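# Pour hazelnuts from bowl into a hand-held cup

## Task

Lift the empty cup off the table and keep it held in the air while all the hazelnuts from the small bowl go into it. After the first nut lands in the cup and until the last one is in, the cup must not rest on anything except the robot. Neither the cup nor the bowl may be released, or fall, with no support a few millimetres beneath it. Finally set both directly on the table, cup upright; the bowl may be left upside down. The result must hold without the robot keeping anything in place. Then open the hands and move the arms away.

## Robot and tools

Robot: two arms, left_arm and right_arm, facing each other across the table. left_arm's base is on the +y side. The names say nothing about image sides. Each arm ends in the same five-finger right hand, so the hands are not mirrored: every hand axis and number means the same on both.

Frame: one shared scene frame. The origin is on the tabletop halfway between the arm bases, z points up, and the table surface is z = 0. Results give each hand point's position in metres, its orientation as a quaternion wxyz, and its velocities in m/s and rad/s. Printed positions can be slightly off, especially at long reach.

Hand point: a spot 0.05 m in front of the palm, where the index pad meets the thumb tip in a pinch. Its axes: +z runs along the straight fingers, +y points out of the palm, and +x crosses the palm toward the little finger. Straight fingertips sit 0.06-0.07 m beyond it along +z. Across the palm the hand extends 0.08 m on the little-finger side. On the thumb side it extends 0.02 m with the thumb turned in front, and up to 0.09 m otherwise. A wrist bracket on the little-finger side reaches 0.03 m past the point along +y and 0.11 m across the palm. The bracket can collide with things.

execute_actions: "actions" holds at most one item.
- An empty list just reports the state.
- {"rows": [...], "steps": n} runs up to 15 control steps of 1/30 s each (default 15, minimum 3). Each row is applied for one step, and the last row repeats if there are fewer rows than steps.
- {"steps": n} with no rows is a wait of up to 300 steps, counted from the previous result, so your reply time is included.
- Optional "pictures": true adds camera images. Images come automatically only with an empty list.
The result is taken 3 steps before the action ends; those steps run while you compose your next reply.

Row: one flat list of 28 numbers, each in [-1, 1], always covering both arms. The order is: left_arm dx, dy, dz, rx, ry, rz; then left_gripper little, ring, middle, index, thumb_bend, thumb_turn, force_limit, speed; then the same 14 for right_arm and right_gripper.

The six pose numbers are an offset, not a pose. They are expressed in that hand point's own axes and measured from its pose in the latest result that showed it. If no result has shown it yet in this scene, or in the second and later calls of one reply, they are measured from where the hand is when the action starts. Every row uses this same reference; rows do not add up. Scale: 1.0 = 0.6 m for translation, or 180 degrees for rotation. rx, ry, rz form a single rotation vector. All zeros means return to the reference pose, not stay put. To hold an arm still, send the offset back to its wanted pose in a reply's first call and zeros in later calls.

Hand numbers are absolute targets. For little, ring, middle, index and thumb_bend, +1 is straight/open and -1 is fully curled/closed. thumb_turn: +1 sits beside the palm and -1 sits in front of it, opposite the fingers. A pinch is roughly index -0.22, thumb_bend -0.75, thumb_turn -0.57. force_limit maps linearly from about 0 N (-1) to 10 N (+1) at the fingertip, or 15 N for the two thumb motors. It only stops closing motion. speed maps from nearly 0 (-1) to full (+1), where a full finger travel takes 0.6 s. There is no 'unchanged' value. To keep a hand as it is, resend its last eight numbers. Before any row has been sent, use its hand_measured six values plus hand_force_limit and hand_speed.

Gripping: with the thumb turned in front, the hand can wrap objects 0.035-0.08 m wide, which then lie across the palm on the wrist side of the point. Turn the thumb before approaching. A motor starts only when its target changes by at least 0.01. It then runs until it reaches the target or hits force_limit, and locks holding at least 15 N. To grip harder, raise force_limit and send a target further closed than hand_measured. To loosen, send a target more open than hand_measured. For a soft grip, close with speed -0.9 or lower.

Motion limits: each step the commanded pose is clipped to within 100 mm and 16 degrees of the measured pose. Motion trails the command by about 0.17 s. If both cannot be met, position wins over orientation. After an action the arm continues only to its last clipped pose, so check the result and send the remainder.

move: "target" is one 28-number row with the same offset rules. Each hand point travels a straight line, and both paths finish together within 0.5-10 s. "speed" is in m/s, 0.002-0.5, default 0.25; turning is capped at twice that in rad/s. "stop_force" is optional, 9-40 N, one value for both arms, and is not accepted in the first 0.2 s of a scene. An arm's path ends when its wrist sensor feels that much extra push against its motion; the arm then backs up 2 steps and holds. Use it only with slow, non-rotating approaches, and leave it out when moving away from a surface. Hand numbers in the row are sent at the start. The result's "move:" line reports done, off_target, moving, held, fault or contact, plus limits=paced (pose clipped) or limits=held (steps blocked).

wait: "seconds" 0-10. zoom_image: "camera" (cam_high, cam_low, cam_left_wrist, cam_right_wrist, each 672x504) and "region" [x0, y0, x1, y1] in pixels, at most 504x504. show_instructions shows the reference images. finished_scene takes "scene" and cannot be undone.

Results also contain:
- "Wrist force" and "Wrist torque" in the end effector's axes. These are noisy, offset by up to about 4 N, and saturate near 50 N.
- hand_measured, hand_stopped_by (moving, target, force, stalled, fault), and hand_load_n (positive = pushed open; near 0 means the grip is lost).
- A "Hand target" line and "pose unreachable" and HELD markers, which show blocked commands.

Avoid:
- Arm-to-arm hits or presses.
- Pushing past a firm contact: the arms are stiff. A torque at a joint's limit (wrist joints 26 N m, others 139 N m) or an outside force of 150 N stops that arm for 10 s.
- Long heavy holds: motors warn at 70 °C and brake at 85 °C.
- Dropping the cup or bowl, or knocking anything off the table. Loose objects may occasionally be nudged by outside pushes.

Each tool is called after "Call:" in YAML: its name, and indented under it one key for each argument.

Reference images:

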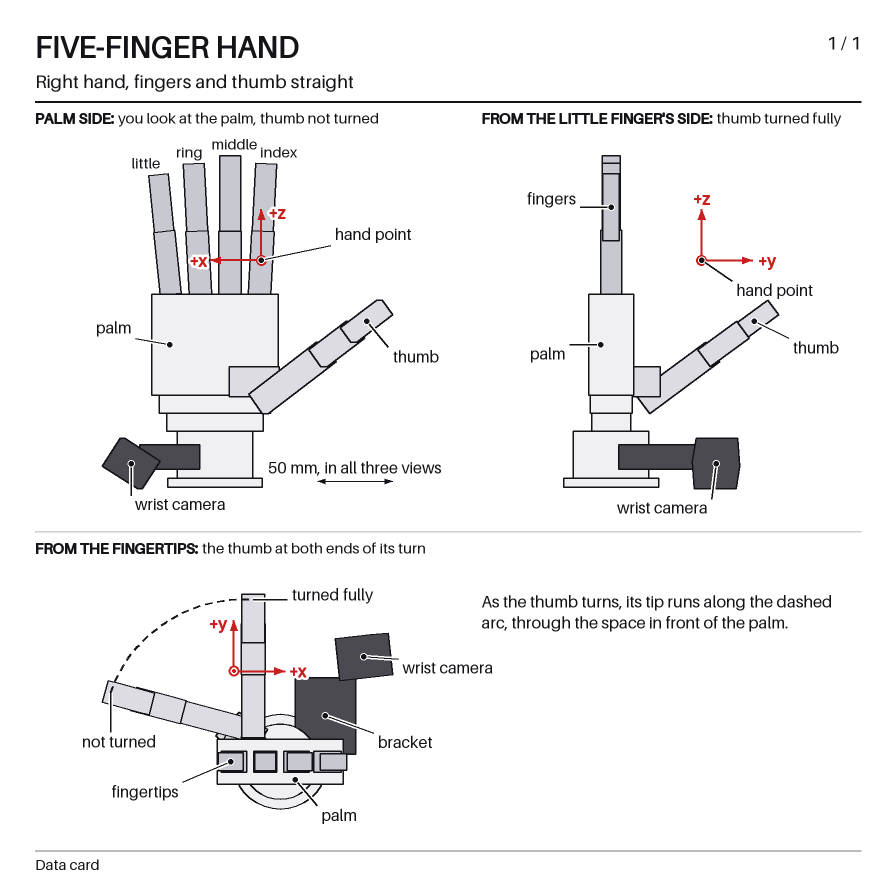

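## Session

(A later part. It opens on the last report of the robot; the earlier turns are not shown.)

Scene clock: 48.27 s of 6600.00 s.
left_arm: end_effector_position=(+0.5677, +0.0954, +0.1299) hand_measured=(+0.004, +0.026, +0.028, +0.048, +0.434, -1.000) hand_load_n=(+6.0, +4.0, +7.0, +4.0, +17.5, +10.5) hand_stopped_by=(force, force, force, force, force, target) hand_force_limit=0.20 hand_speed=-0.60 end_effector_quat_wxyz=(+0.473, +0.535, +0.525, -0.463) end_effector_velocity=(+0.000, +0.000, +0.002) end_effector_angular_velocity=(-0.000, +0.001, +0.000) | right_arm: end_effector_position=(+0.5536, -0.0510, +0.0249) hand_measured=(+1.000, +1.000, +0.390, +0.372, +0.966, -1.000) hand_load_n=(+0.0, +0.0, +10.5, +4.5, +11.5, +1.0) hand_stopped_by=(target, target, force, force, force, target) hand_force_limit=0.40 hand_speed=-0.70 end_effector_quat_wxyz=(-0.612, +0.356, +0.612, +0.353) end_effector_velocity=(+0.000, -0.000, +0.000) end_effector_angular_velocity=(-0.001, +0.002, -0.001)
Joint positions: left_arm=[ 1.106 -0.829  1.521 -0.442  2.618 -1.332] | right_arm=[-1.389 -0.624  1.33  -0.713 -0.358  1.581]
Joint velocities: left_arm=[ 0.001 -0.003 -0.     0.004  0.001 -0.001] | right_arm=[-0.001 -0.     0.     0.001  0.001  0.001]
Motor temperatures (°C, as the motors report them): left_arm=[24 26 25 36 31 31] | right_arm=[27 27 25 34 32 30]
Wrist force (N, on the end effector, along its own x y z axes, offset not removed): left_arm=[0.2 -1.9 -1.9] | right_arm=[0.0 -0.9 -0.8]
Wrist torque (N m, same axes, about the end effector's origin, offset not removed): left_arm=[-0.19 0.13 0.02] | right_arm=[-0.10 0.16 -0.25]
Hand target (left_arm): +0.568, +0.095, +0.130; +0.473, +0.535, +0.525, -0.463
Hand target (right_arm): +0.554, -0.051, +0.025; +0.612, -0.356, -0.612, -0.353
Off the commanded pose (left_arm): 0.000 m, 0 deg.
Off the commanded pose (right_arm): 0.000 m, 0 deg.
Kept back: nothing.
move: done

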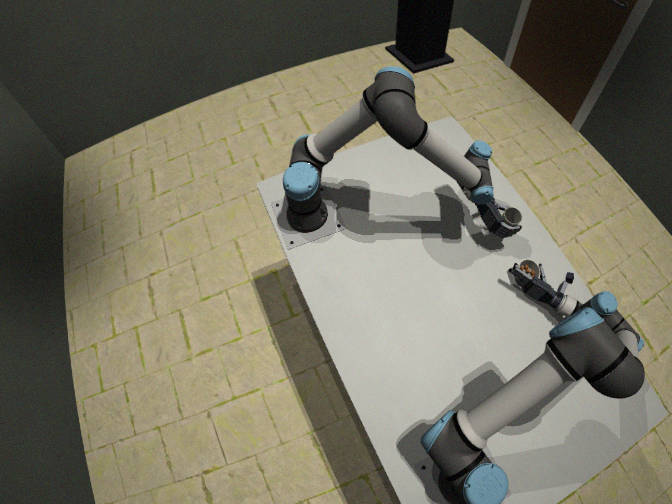

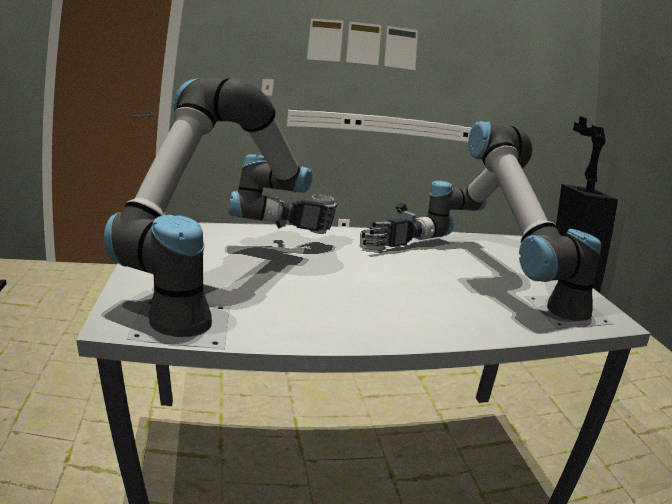

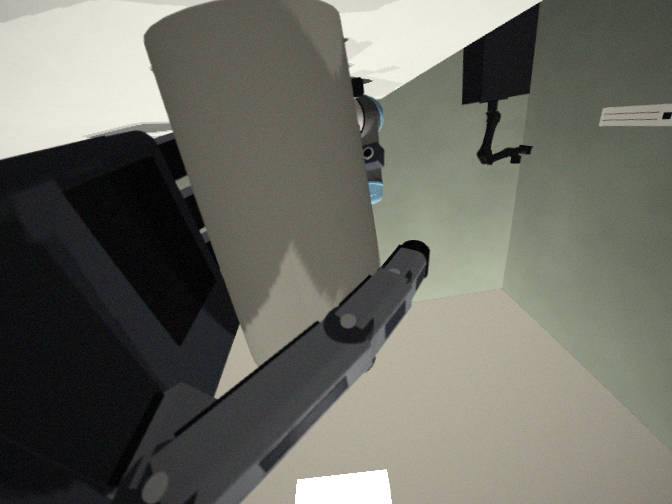

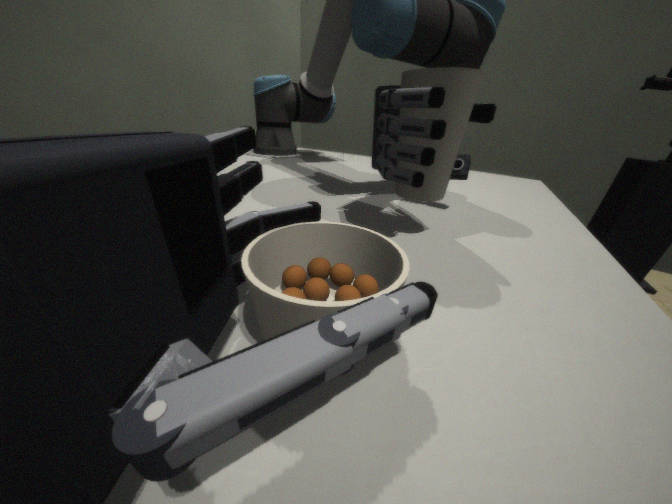

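Call:
move:
  target: [0,-0.1,0,0,0,0,-1,-1,-1,-1,-0.6,-1,0.2,-0.6,0.34,-0.12,0.06,0,0,0,1,1,0.1,-1,-0.6,-1,0.4,-0.7]
  speed: 0.06

Call:
move:
  target: [-0.012,0,0.1,0,0,0,-1,-1,-1,-1,-0.6,-1,0.2,-0.6,0,0.03,0.08,0,0,0.2,1,1,0.1,-1,-0.6,-1,0.4,-0.7]
  speed: 0.06

Call:
zoom_image:
  camera: "cam_high"
  region: [440,170,600,330]

Scene clock: 52.60 s of 6600.00 s.
left_arm: end_effector_position=(+0.5078, +0.0955, +0.1287) hand_measured=(+0.004, +0.026, +0.028, +0.048, +0.434, -1.000) hand_load_n=(+6.0, +4.0, +7.0, +4.0, +17.5, +10.5) hand_stopped_by=(force, force, force, force, force, target) hand_force_limit=0.20 hand_speed=-0.60 end_effector_quat_wxyz=(+0.473, +0.535, +0.525, -0.463) end_effector_velocity=(-0.001, -0.001, +0.000) end_effector_angular_velocity=(-0.000, +0.000, -0.002) | right_arm: end_effector_position=(+0.4740, -0.0548, +0.2291) hand_measured=(+1.000, +1.000, +0.390, +0.372, +0.966, -1.000) hand_load_n=(+0.0, +0.0, +10.0, +4.5, +11.0, +2.5) hand_stopped_by=(target, target, force, force, force, target) hand_force_limit=0.40 hand_speed=-0.70 end_effector_quat_wxyz=(-0.612, +0.356, +0.612, +0.353) end_effector_velocity=(-0.001, +0.001, +0.002) end_effector_angular_velocity=(+0.002, -0.003, +0.003)
Joint positions: left_arm=[ 1.048 -0.935  1.728 -0.565  2.562 -1.358] | right_arm=[-1.372 -1.046  1.493 -0.455 -0.341  1.581]
Joint velocities: left_arm=[-0.003 -0.001  0.002 -0.001 -0.001 -0.001] | right_arm=[ 0.002 -0.002 -0.     0.002 -0.001 -0.004]
Motor temperatures (°C, as the motors report them): left_arm=[24 26 25 36 31 31] | right_arm=[27 27 25 34 32 30]
Wrist force (N, on the end effector, along its own x y z axes, offset not removed): left_arm=[2.2 -3.6 -0.3] | right_arm=[-0.2 0.8 -2.1]
Wrist torque (N m, same axes, about the end effector's origin, offset not removed): left_arm=[-0.59 -0.22 0.06] | right_arm=[0.46 -0.18 0.06]
Hand target (left_arm): +0.508, +0.095, +0.129; +0.473, +0.535, +0.525, -0.463
Hand target (right_arm): +0.474, -0.055, +0.229; +0.612, -0.356, -0.612, -0.353
Off the commanded pose (left_arm): 0.000 m, 0 deg.
Off the commanded pose (right_arm): 0.000 m, 0 deg.
Kept back: nothing.
move: done

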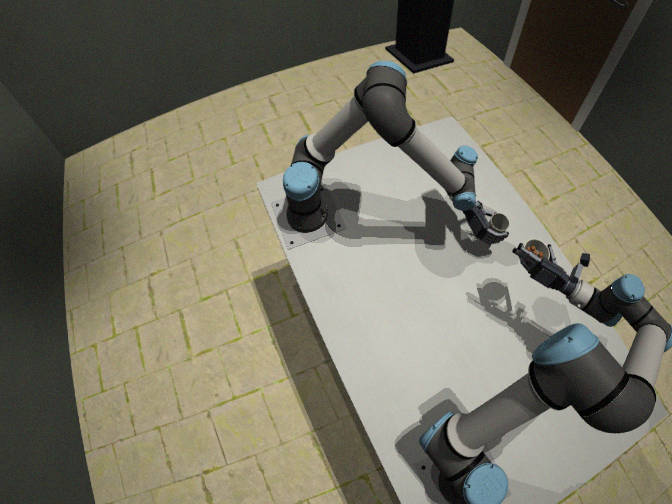

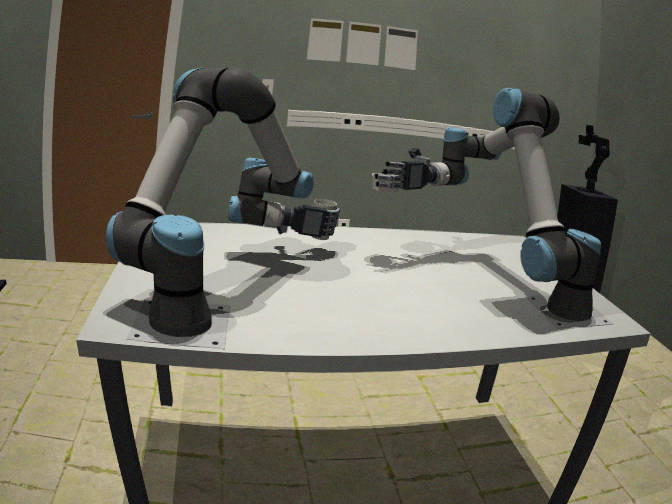

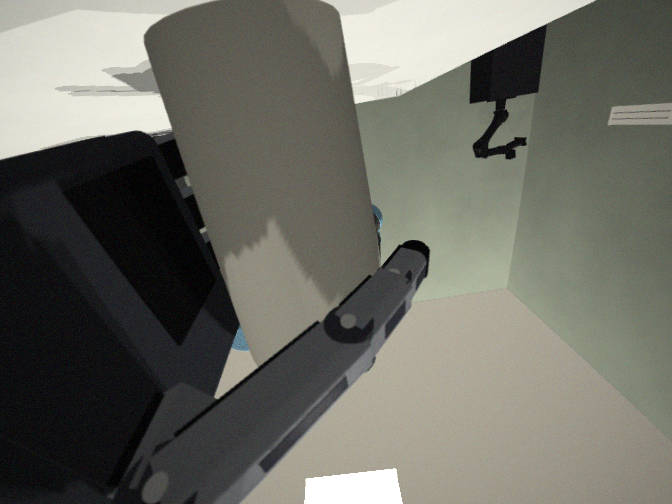

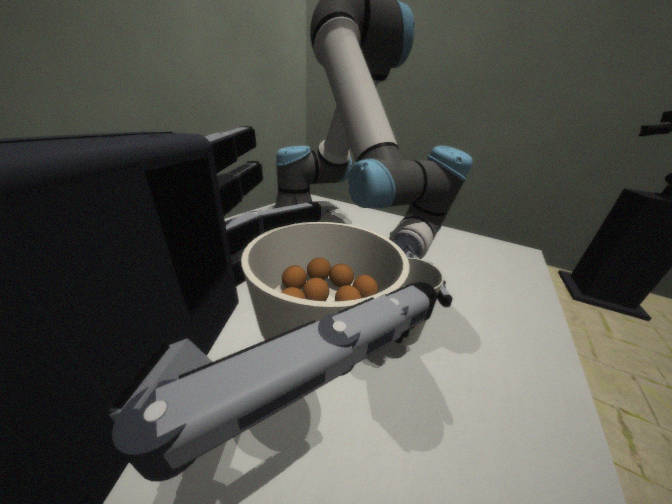

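Scene clock: 58.13 s of 6600.00 s.
left_arm: end_effector_position=(+0.5077, +0.0352, +0.1285) hand_measured=(+0.004, +0.026, +0.028, +0.048, +0.434, -1.000) hand_load_n=(+6.0, +4.0, +7.0, +4.0, +17.5, +10.5) hand_stopped_by=(force, force, force, force, force, target) hand_force_limit=0.20 hand_speed=-0.60 end_effector_quat_wxyz=(+0.473, +0.535, +0.525, -0.463) end_effector_velocity=(+0.000, -0.001, -0.001) end_effector_angular_velocity=(+0.001, +0.001, +0.001) | right_arm: end_effector_position=(+0.4657, -0.0042, +0.2289) hand_measured=(+1.000, +1.000, +0.390, +0.372, +0.966, -1.000) hand_load_n=(+0.0, +0.0, +10.0, +4.5, +11.5, +2.5) hand_stopped_by=(target, target, force, force, force, target) hand_force_limit=0.40 hand_speed=-0.70 end_effector_quat_wxyz=(-0.691, +0.527, +0.472, +0.147) end_effector_velocity=(-0.001, +0.001, -0.001) end_effector_angular_velocity=(-0.009, +0.012, +0.001)
Joint positions: left_arm=[ 0.953 -0.903  1.665 -0.563  2.469 -1.393] | right_arm=[-1.271 -0.972  1.293 -0.33  -0.24   2.21 ]
Joint velocities: left_arm=[-0.001  0.001 -0.002  0.001 -0.002 -0.   ] | right_arm=[ 0.003  0.001 -0.003 -0.005  0.002  0.021]
Motor temperatures (°C, as the motors report them): left_arm=[24 26 25 36 31 31] | right_arm=[27 27 25 34 32 30]
Wrist force (N, on the end effector, along its own x y z axes, offset not removed): left_arm=[1.8 -2.3 -0.1] | right_arm=[-2.8 1.3 -2.8]
Wrist torque (N m, same axes, about the end effector's origin, offset not removed): left_arm=[-0.36 -0.20 0.16] | right_arm=[0.34 0.23 -0.12]
Hand target (left_arm): +0.508, +0.035, +0.128; +0.473, +0.535, +0.525, -0.463
Hand target (right_arm): +0.466, -0.004, +0.229; +0.691, -0.527, -0.472, -0.146
Off the commanded pose (left_arm): 0.000 m, 0 deg.
Off the commanded pose (right_arm): 0.000 m, 0 deg.
Kept back: nothing.
move: done

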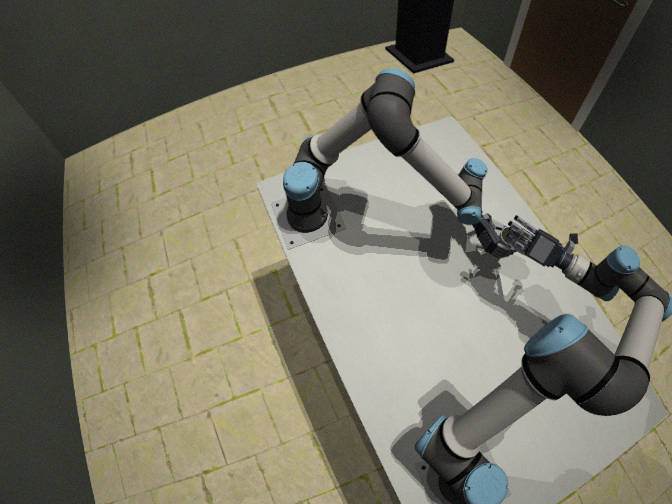

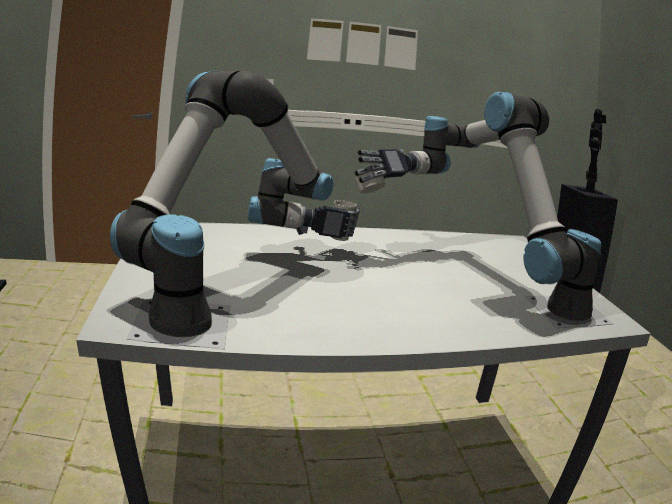

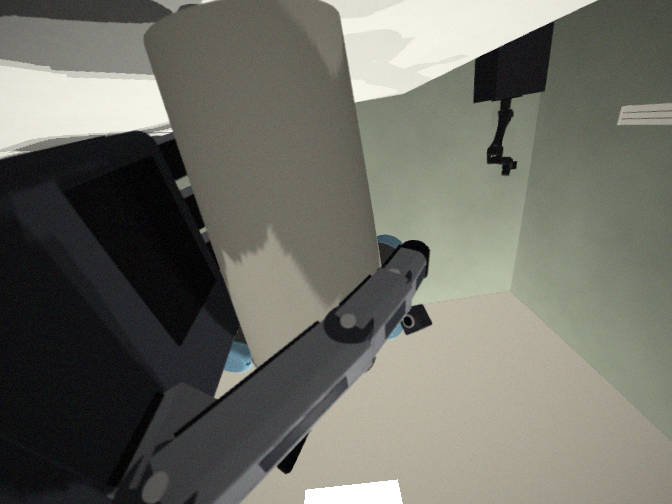

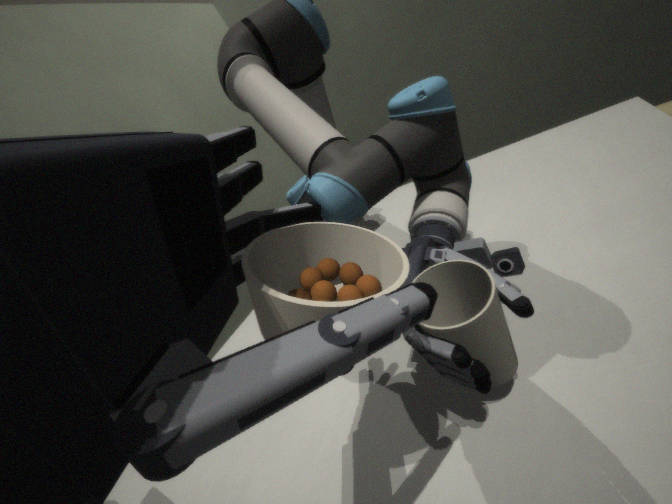

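Region (440, 170, 600, 330) of cam_high's 672x504 image, scaled by 3.150, with more detail than that image has.

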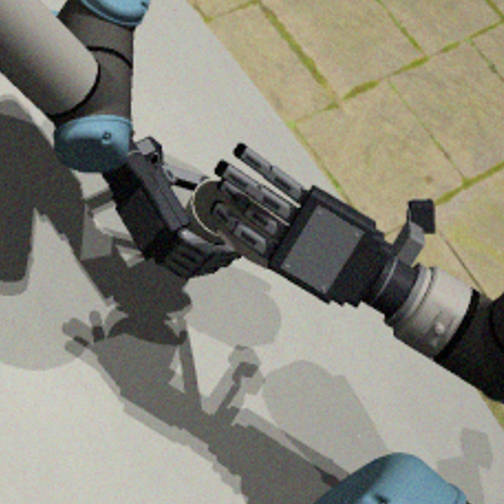

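Call:
move:
  target: [-0.025,-0.015,0.035,0,0,0,-1,-1,-1,-1,-0.6,-1,0.2,-0.6,0,0,0,0,0,0.17,1,1,0.1,-1,-0.6,-1,0.4,-0.7]
  speed: 0.08

Call:
zoom_image:
  camera: "cam_low"
  region: [290,130,450,250]

Scene clock: 62.03 s of 6600.00 s.
left_arm: end_effector_position=(+0.4984, +0.0126, +0.1405) hand_measured=(+0.004, +0.026, +0.028, +0.048, +0.434, -1.000) hand_load_n=(+6.0, +4.0, +7.0, +4.0, +17.5, +10.5) hand_stopped_by=(force, force, force, force, force, target) hand_force_limit=0.20 hand_speed=-0.60 end_effector_quat_wxyz=(+0.473, +0.535, +0.525, -0.463) end_effector_velocity=(+0.001, +0.001, -0.000) end_effector_angular_velocity=(+0.001, +0.002, +0.002) | right_arm: end_effector_position=(+0.4656, -0.0042, +0.2288) hand_measured=(+1.000, +1.000, +0.390, +0.372, +0.966, -1.000) hand_load_n=(+0.0, +0.0, +10.0, +4.5, +11.5, +1.5) hand_stopped_by=(target, target, force, force, force, target) hand_force_limit=0.40 hand_speed=-0.70 end_effector_quat_wxyz=(-0.705, +0.633, +0.317, -0.040) end_effector_velocity=(+0.001, -0.000, -0.000) end_effector_angular_velocity=(-0.008, +0.008, +0.000)
Joint positions: left_arm=[ 0.908 -0.922  1.659 -0.548  2.426 -1.407] | right_arm=[-1.258 -0.89   1.139 -0.256 -0.227  2.742]
Joint velocities: left_arm=[ 0.001 -0.     0.001  0.001 -0.001 -0.001] | right_arm=[-0.    -0.001 -0.    -0.012 -0.     0.024]
Motor temperatures (°C, as the motors report them): left_arm=[24 26 25 36 31 31] | right_arm=[27 27 25 34 32 30]
Wrist force (N, on the end effector, along its own x y z axes, offset not removed): left_arm=[2.2 -2.9 -1.1] | right_arm=[-1.6 2.9 -1.7]
Wrist torque (N m, same axes, about the end effector's origin, offset not removed): left_arm=[-0.43 -0.14 0.12] | right_arm=[0.36 0.25 -0.06]
Hand target (left_arm): +0.498, +0.013, +0.141; +0.473, +0.535, +0.525, -0.463
Hand target (right_arm): +0.466, -0.004, +0.229; +0.705, -0.633, -0.317, +0.041
Off the commanded pose (left_arm): 0.000 m, 0 deg.
Off the commanded pose (right_arm): 0.000 m, 0 deg.
Kept back: nothing.
move: done

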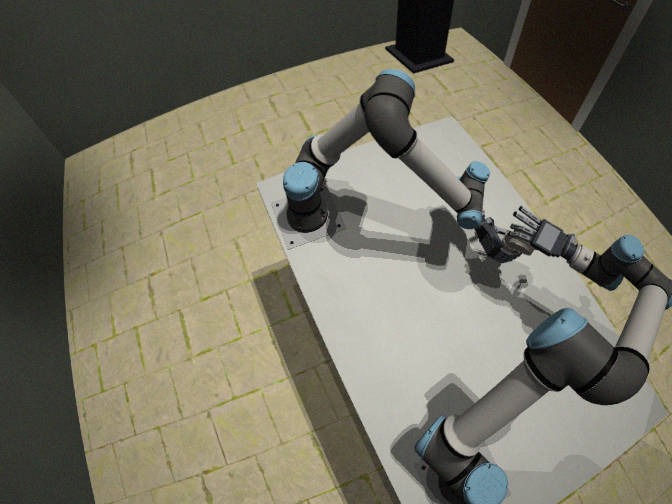

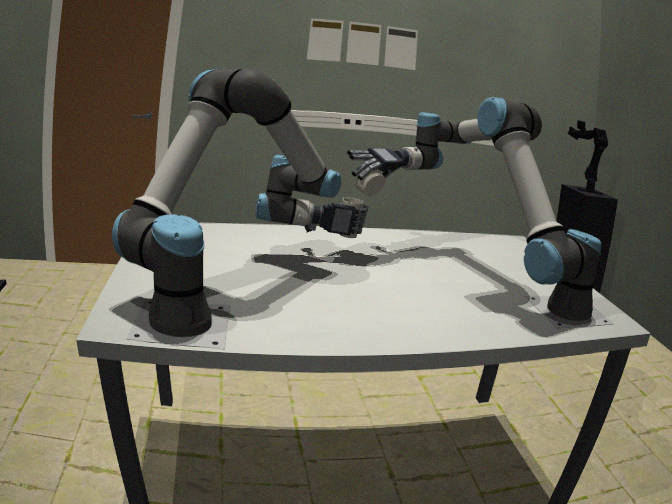

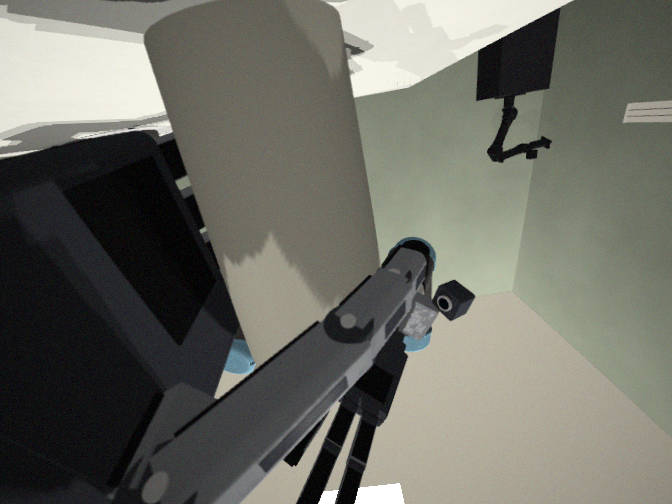

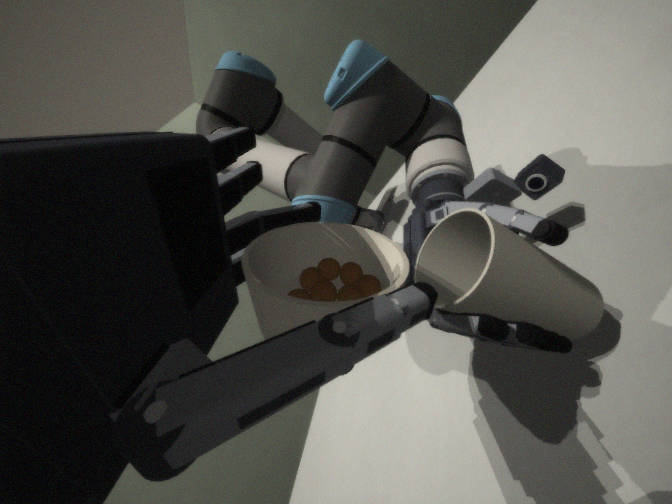

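Region (290, 130, 450, 250) of cam_low's 672x504 image, scaled by 3.150, with more detail than that image has; it fills the top 378 rows of this view, and the rest is white.

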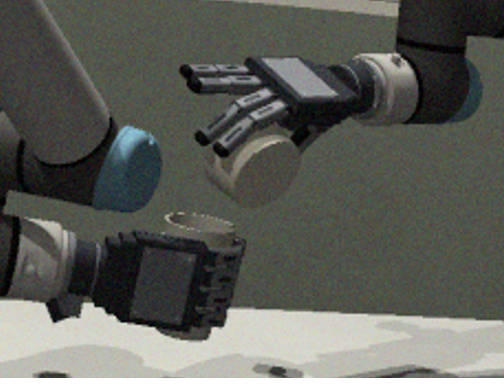

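Call:
move:
  target: [-0.006,0,0.042,0,0,0,-1,-1,-1,-1,-0.6,-1,0.2,-0.6,0,0,0,0,0,0.05,1,1,0.1,-1,-0.6,-1,0.4,-0.7]
  speed: 0.04

Call:
zoom_image:
  camera: "cam_low"
  region: [290,130,450,250]

Call:
zoom_image:
  camera: "cam_high"
  region: [460,190,580,290]

Scene clock: 64.47 s of 6600.00 s.
left_arm: end_effector_position=(+0.4984, -0.0127, +0.1410) hand_measured=(+0.004, +0.026, +0.028, +0.048, +0.434, -1.000) hand_load_n=(+6.0, +4.0, +7.0, +4.0, +17.5, +10.5) hand_stopped_by=(force, force, force, force, force, target) hand_force_limit=0.20 hand_speed=-0.60 end_effector_quat_wxyz=(+0.473, +0.535, +0.525, -0.463) end_effector_velocity=(+0.000, -0.002, +0.000) end_effector_angular_velocity=(-0.001, +0.000, -0.000) | right_arm: end_effector_position=(+0.4655, -0.0042, +0.2288) hand_measured=(+1.000, +1.000, +0.390, +0.372, +0.966, -1.000) hand_load_n=(+0.0, +0.0, +10.0, +4.5, +11.5, +1.5) hand_stopped_by=(target, target, force, force, force, target) hand_force_limit=0.40 hand_speed=-0.70 end_effector_quat_wxyz=(-0.700, +0.655, +0.267, -0.095) end_effector_velocity=(+0.001, +0.000, +0.000) end_effector_angular_velocity=(-0.006, +0.008, -0.001)
Joint positions: left_arm=[ 0.873 -0.903  1.622 -0.537  2.391 -1.417] | right_arm=[-1.255 -0.862  1.095 -0.239 -0.224  2.897]
Joint velocities: left_arm=[-0.003  0.002 -0.005  0.001 -0.003 -0.002] | right_arm=[ 0.     0.001 -0.003 -0.004  0.001  0.016]
Motor temperatures (°C, as the motors report them): left_arm=[24 26 25 36 31 31] | right_arm=[27 27 25 34 32 30]
Wrist force (N, on the end effector, along its own x y z axes, offset not removed): left_arm=[-0.7 -2.9 0.2] | right_arm=[-0.9 1.5 -0.9]
Wrist torque (N m, same axes, about the end effector's origin, offset not removed): left_arm=[-0.48 0.24 0.04] | right_arm=[0.23 0.09 -0.11]
Hand target (left_arm): +0.498, -0.013, +0.141; +0.473, +0.535, +0.525, -0.463
Hand target (right_arm): +0.466, -0.004, +0.229; +0.700, -0.656, -0.266, +0.096
Off the commanded pose (left_arm): 0.000 m, 0 deg.
Off the commanded pose (right_arm): 0.000 m, 0 deg.
Kept back: nothing.
move: done

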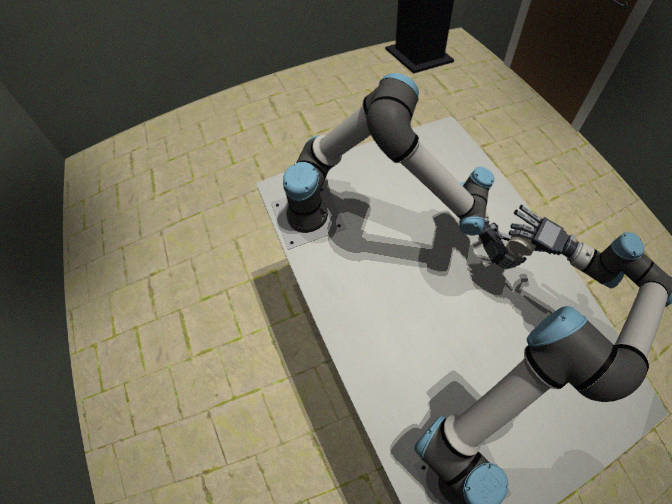

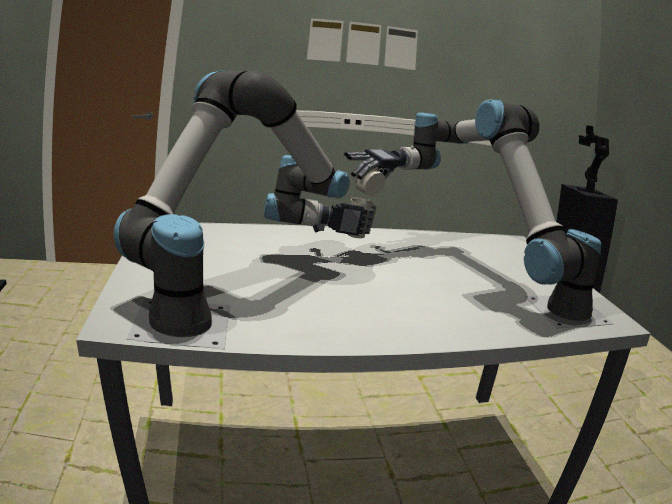

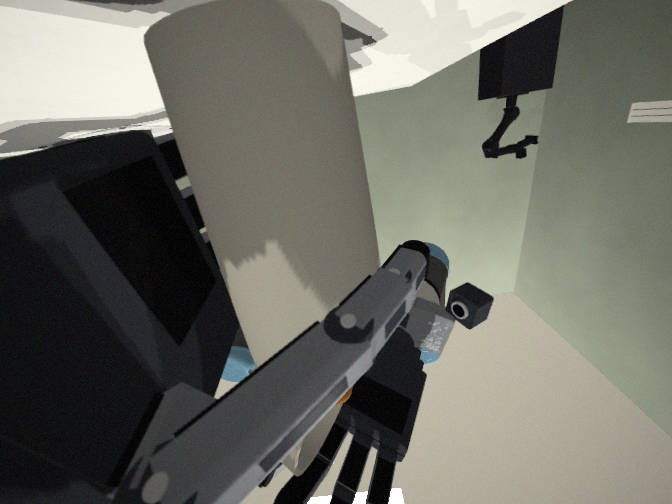

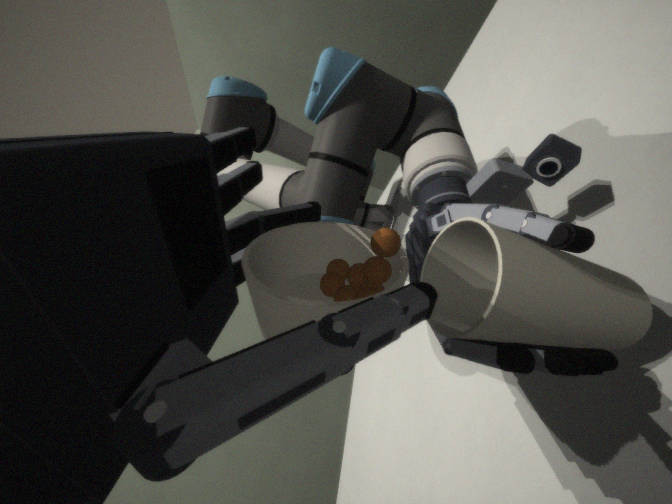

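Region (290, 130, 450, 250) of cam_low's 672x504 image, scaled by 3.150, with more detail than that image has; it fills the top 378 rows of this view, and the rest is white.

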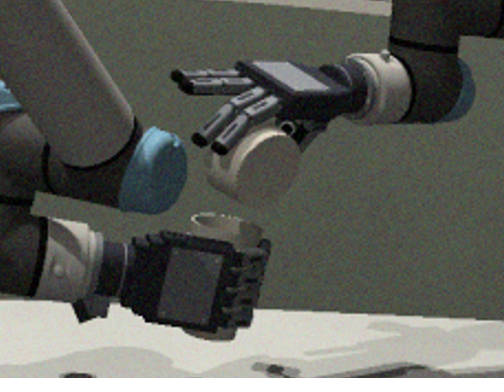

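Region (460, 190, 580, 290) of cam_high's 672x504 image, scaled by 4.200, with more detail than that image has.

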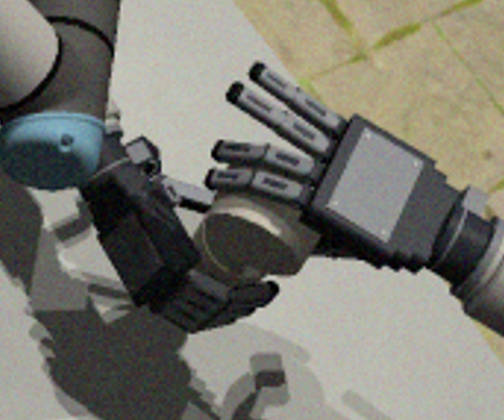

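Already rolling. Continue slowly.

Call:
move:
  target: [-0.01,0,0,0,0,0,-1,-1,-1,-1,-0.6,-1,0.2,-0.6,0,0,0,0,0,0.06,1,1,0.1,-1,-0.6,-1,0.4,-0.7]
  speed: 0.015

Scene clock: 71.17 s of 6600.00 s.
left_arm: end_effector_position=(+0.4982, -0.0134, +0.1469) hand_measured=(+0.004, +0.026, +0.028, +0.048, +0.434, -1.000) hand_load_n=(+6.0, +4.0, +7.0, +4.0, +17.5, +10.5) hand_stopped_by=(force, force, force, force, force, target) hand_force_limit=0.20 hand_speed=-0.60 end_effector_quat_wxyz=(+0.473, +0.535, +0.525, -0.463) end_effector_velocity=(+0.001, +0.000, +0.001) end_effector_angular_velocity=(-0.001, -0.002, +0.001) | right_arm: end_effector_position=(+0.4655, -0.0042, +0.2288) hand_measured=(+1.000, +1.000, +0.390, +0.372, +0.966, -1.000) hand_load_n=(+0.0, +0.0, +10.0, +4.0, +11.5, +1.5) hand_stopped_by=(target, target, force, force, force, target) hand_force_limit=0.40 hand_speed=-0.70 end_effector_quat_wxyz=(+0.688, -0.678, -0.204, +0.161) end_effector_velocity=(-0.000, +0.001, -0.000) end_effector_angular_velocity=(-0.003, +0.005, +0.001)
Joint positions: left_arm=[ 0.872 -0.912  1.618 -0.525  2.39  -1.417] | right_arm=[-1.251 -0.828  1.045 -0.224 -0.22   3.085]
Joint velocities: left_arm=[ 0.002 -0.001 -0.001  0.     0.     0.001] | right_arm=[ 0.001  0.002 -0.002 -0.001  0.001  0.007]
Motor temperatures (°C, as the motors report them): left_arm=[24 26 25 36 31 31] | right_arm=[27 27 25 34 32 30]
Wrist force (N, on the end effector, along its own x y z axes, offset not removed): left_arm=[2.5 -2.4 2.7] | right_arm=[-0.4 1.3 -2.3]
Wrist torque (N m, same axes, about the end effector's origin, offset not removed): left_arm=[-0.51 -0.26 0.17] | right_arm=[0.25 0.11 0.06]
Hand target (left_arm): +0.498, -0.013, +0.147; +0.473, +0.535, +0.525, -0.463
Hand target (right_arm): +0.466, -0.004, +0.229; +0.688, -0.678, -0.204, +0.161
Off the commanded pose (left_arm): 0.000 m, 0 deg.
Off the commanded pose (right_arm): 0.000 m, 0 deg.
Kept back: nothing.
move: done

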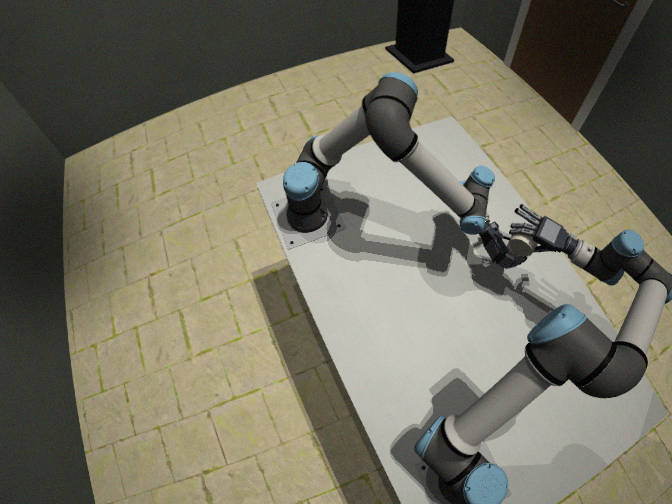

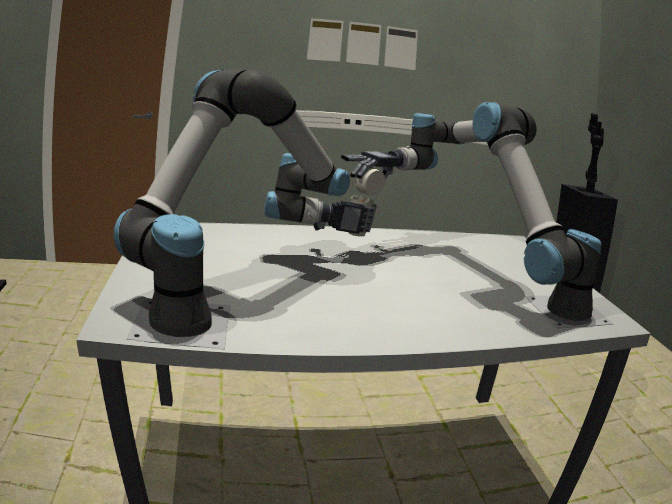

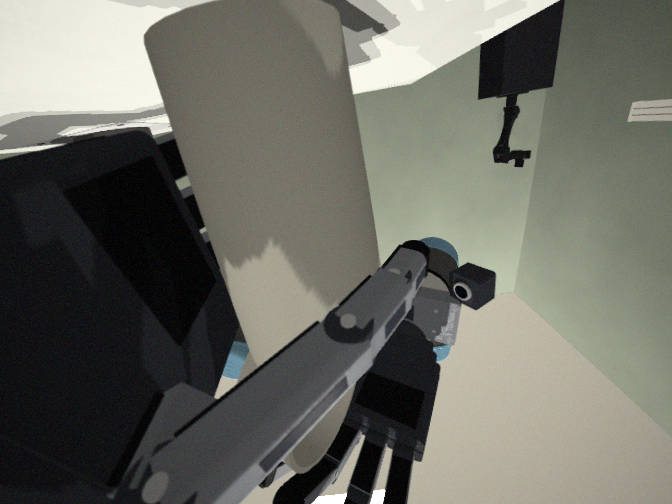

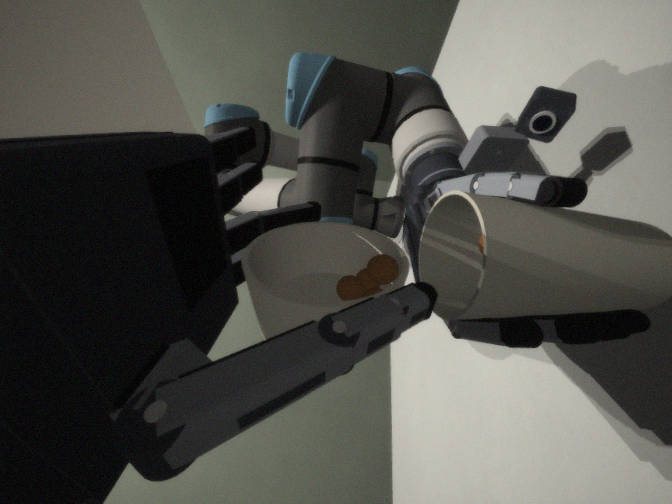

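Call:
move:
  target: [0,0,0,0,0,0,-1,-1,-1,-1,-0.6,-1,0.2,-0.6,0,0,0,0,0,0.08,1,1,0.1,-1,-0.6,-1,0.4,-0.7]
  speed: 0.025

Scene clock: 76.63 s of 6600.00 s.
left_arm: end_effector_position=(+0.4982, -0.0134, +0.1469) hand_measured=(+0.004, +0.026, +0.028, +0.048, +0.434, -1.000) hand_load_n=(+6.0, +4.0, +7.0, +4.0, +17.5, +10.5) hand_stopped_by=(force, force, force, force, force, target) hand_force_limit=0.20 hand_speed=-0.60 end_effector_quat_wxyz=(+0.473, +0.535, +0.525, -0.463) end_effector_velocity=(-0.002, -0.002, +0.000) end_effector_angular_velocity=(-0.000, +0.000, -0.003) | right_arm: end_effector_position=(+0.4654, -0.0043, +0.2288) hand_measured=(+1.000, +1.000, +0.390, +0.372, +0.966, -1.000) hand_load_n=(+0.0, +0.0, +10.0, +4.0, +11.5, +1.0) hand_stopped_by=(target, target, force, force, force, target) hand_force_limit=0.40 hand_speed=-0.70 end_effector_quat_wxyz=(+0.663, -0.698, -0.118, +0.245) end_effector_velocity=(+0.000, -0.000, -0.000) end_effector_angular_velocity=(-0.006, +0.010, -0.000)
Joint positions: left_arm=[ 0.872 -0.912  1.618 -0.525  2.39  -1.417] | right_arm=[-1.246 -0.783  0.988 -0.211 -0.215  3.334]
Joint velocities: left_arm=[-0.003 -0.    -0.    -0.     0.    -0.001] | right_arm=[-0.     0.002 -0.001 -0.002 -0.     0.012]
Motor temperatures (°C, as the motors report them): left_arm=[24 26 25 36 31 31] | right_arm=[27 27 25 34 32 30]
Wrist force (N, on the end effector, along its own x y z axes, offset not removed): left_arm=[1.1 -1.6 -0.2] | right_arm=[-0.1 1.5 -1.2]
Wrist torque (N m, same axes, about the end effector's origin, offset not removed): left_arm=[-0.39 -0.02 0.14] | right_arm=[0.23 0.12 -0.07]
Hand target (left_arm): +0.498, -0.013, +0.147; +0.473, +0.535, +0.525, -0.463
Hand target (right_arm): +0.465, -0.004, +0.229; +0.663, -0.698, -0.117, +0.245
Off the commanded pose (left_arm): 0.000 m, 0 deg.
Off the commanded pose (right_arm): 0.000 m, 0 deg.
Kept back: nothing.
move: done

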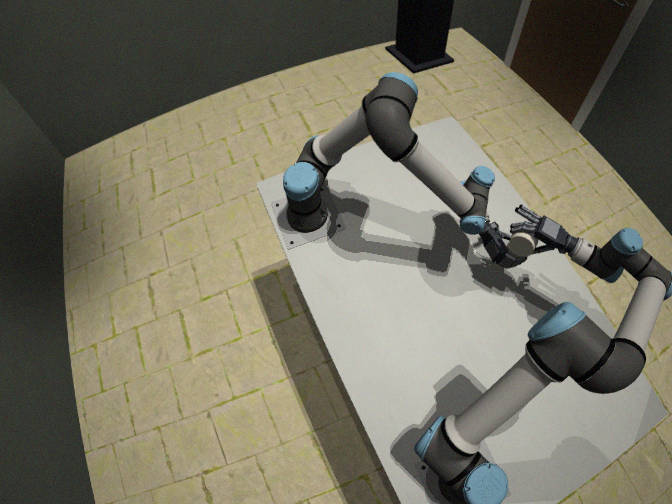

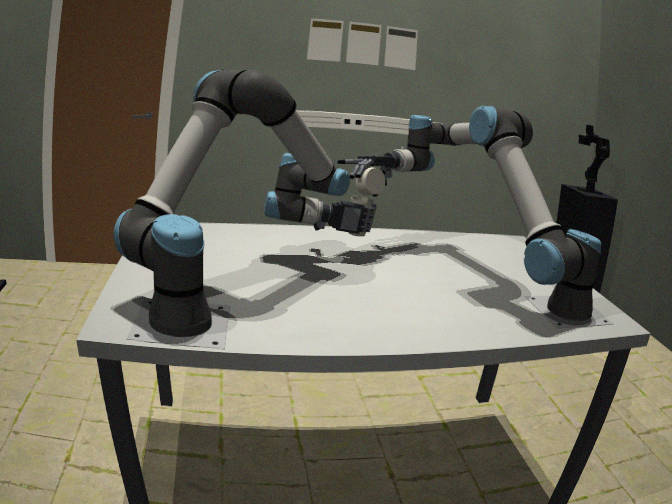

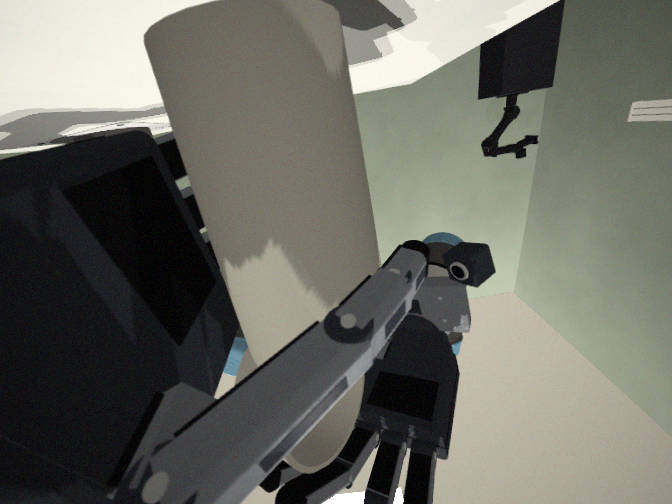

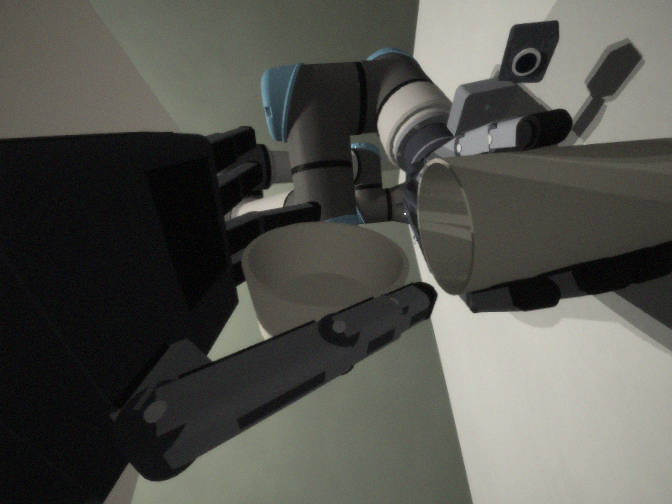

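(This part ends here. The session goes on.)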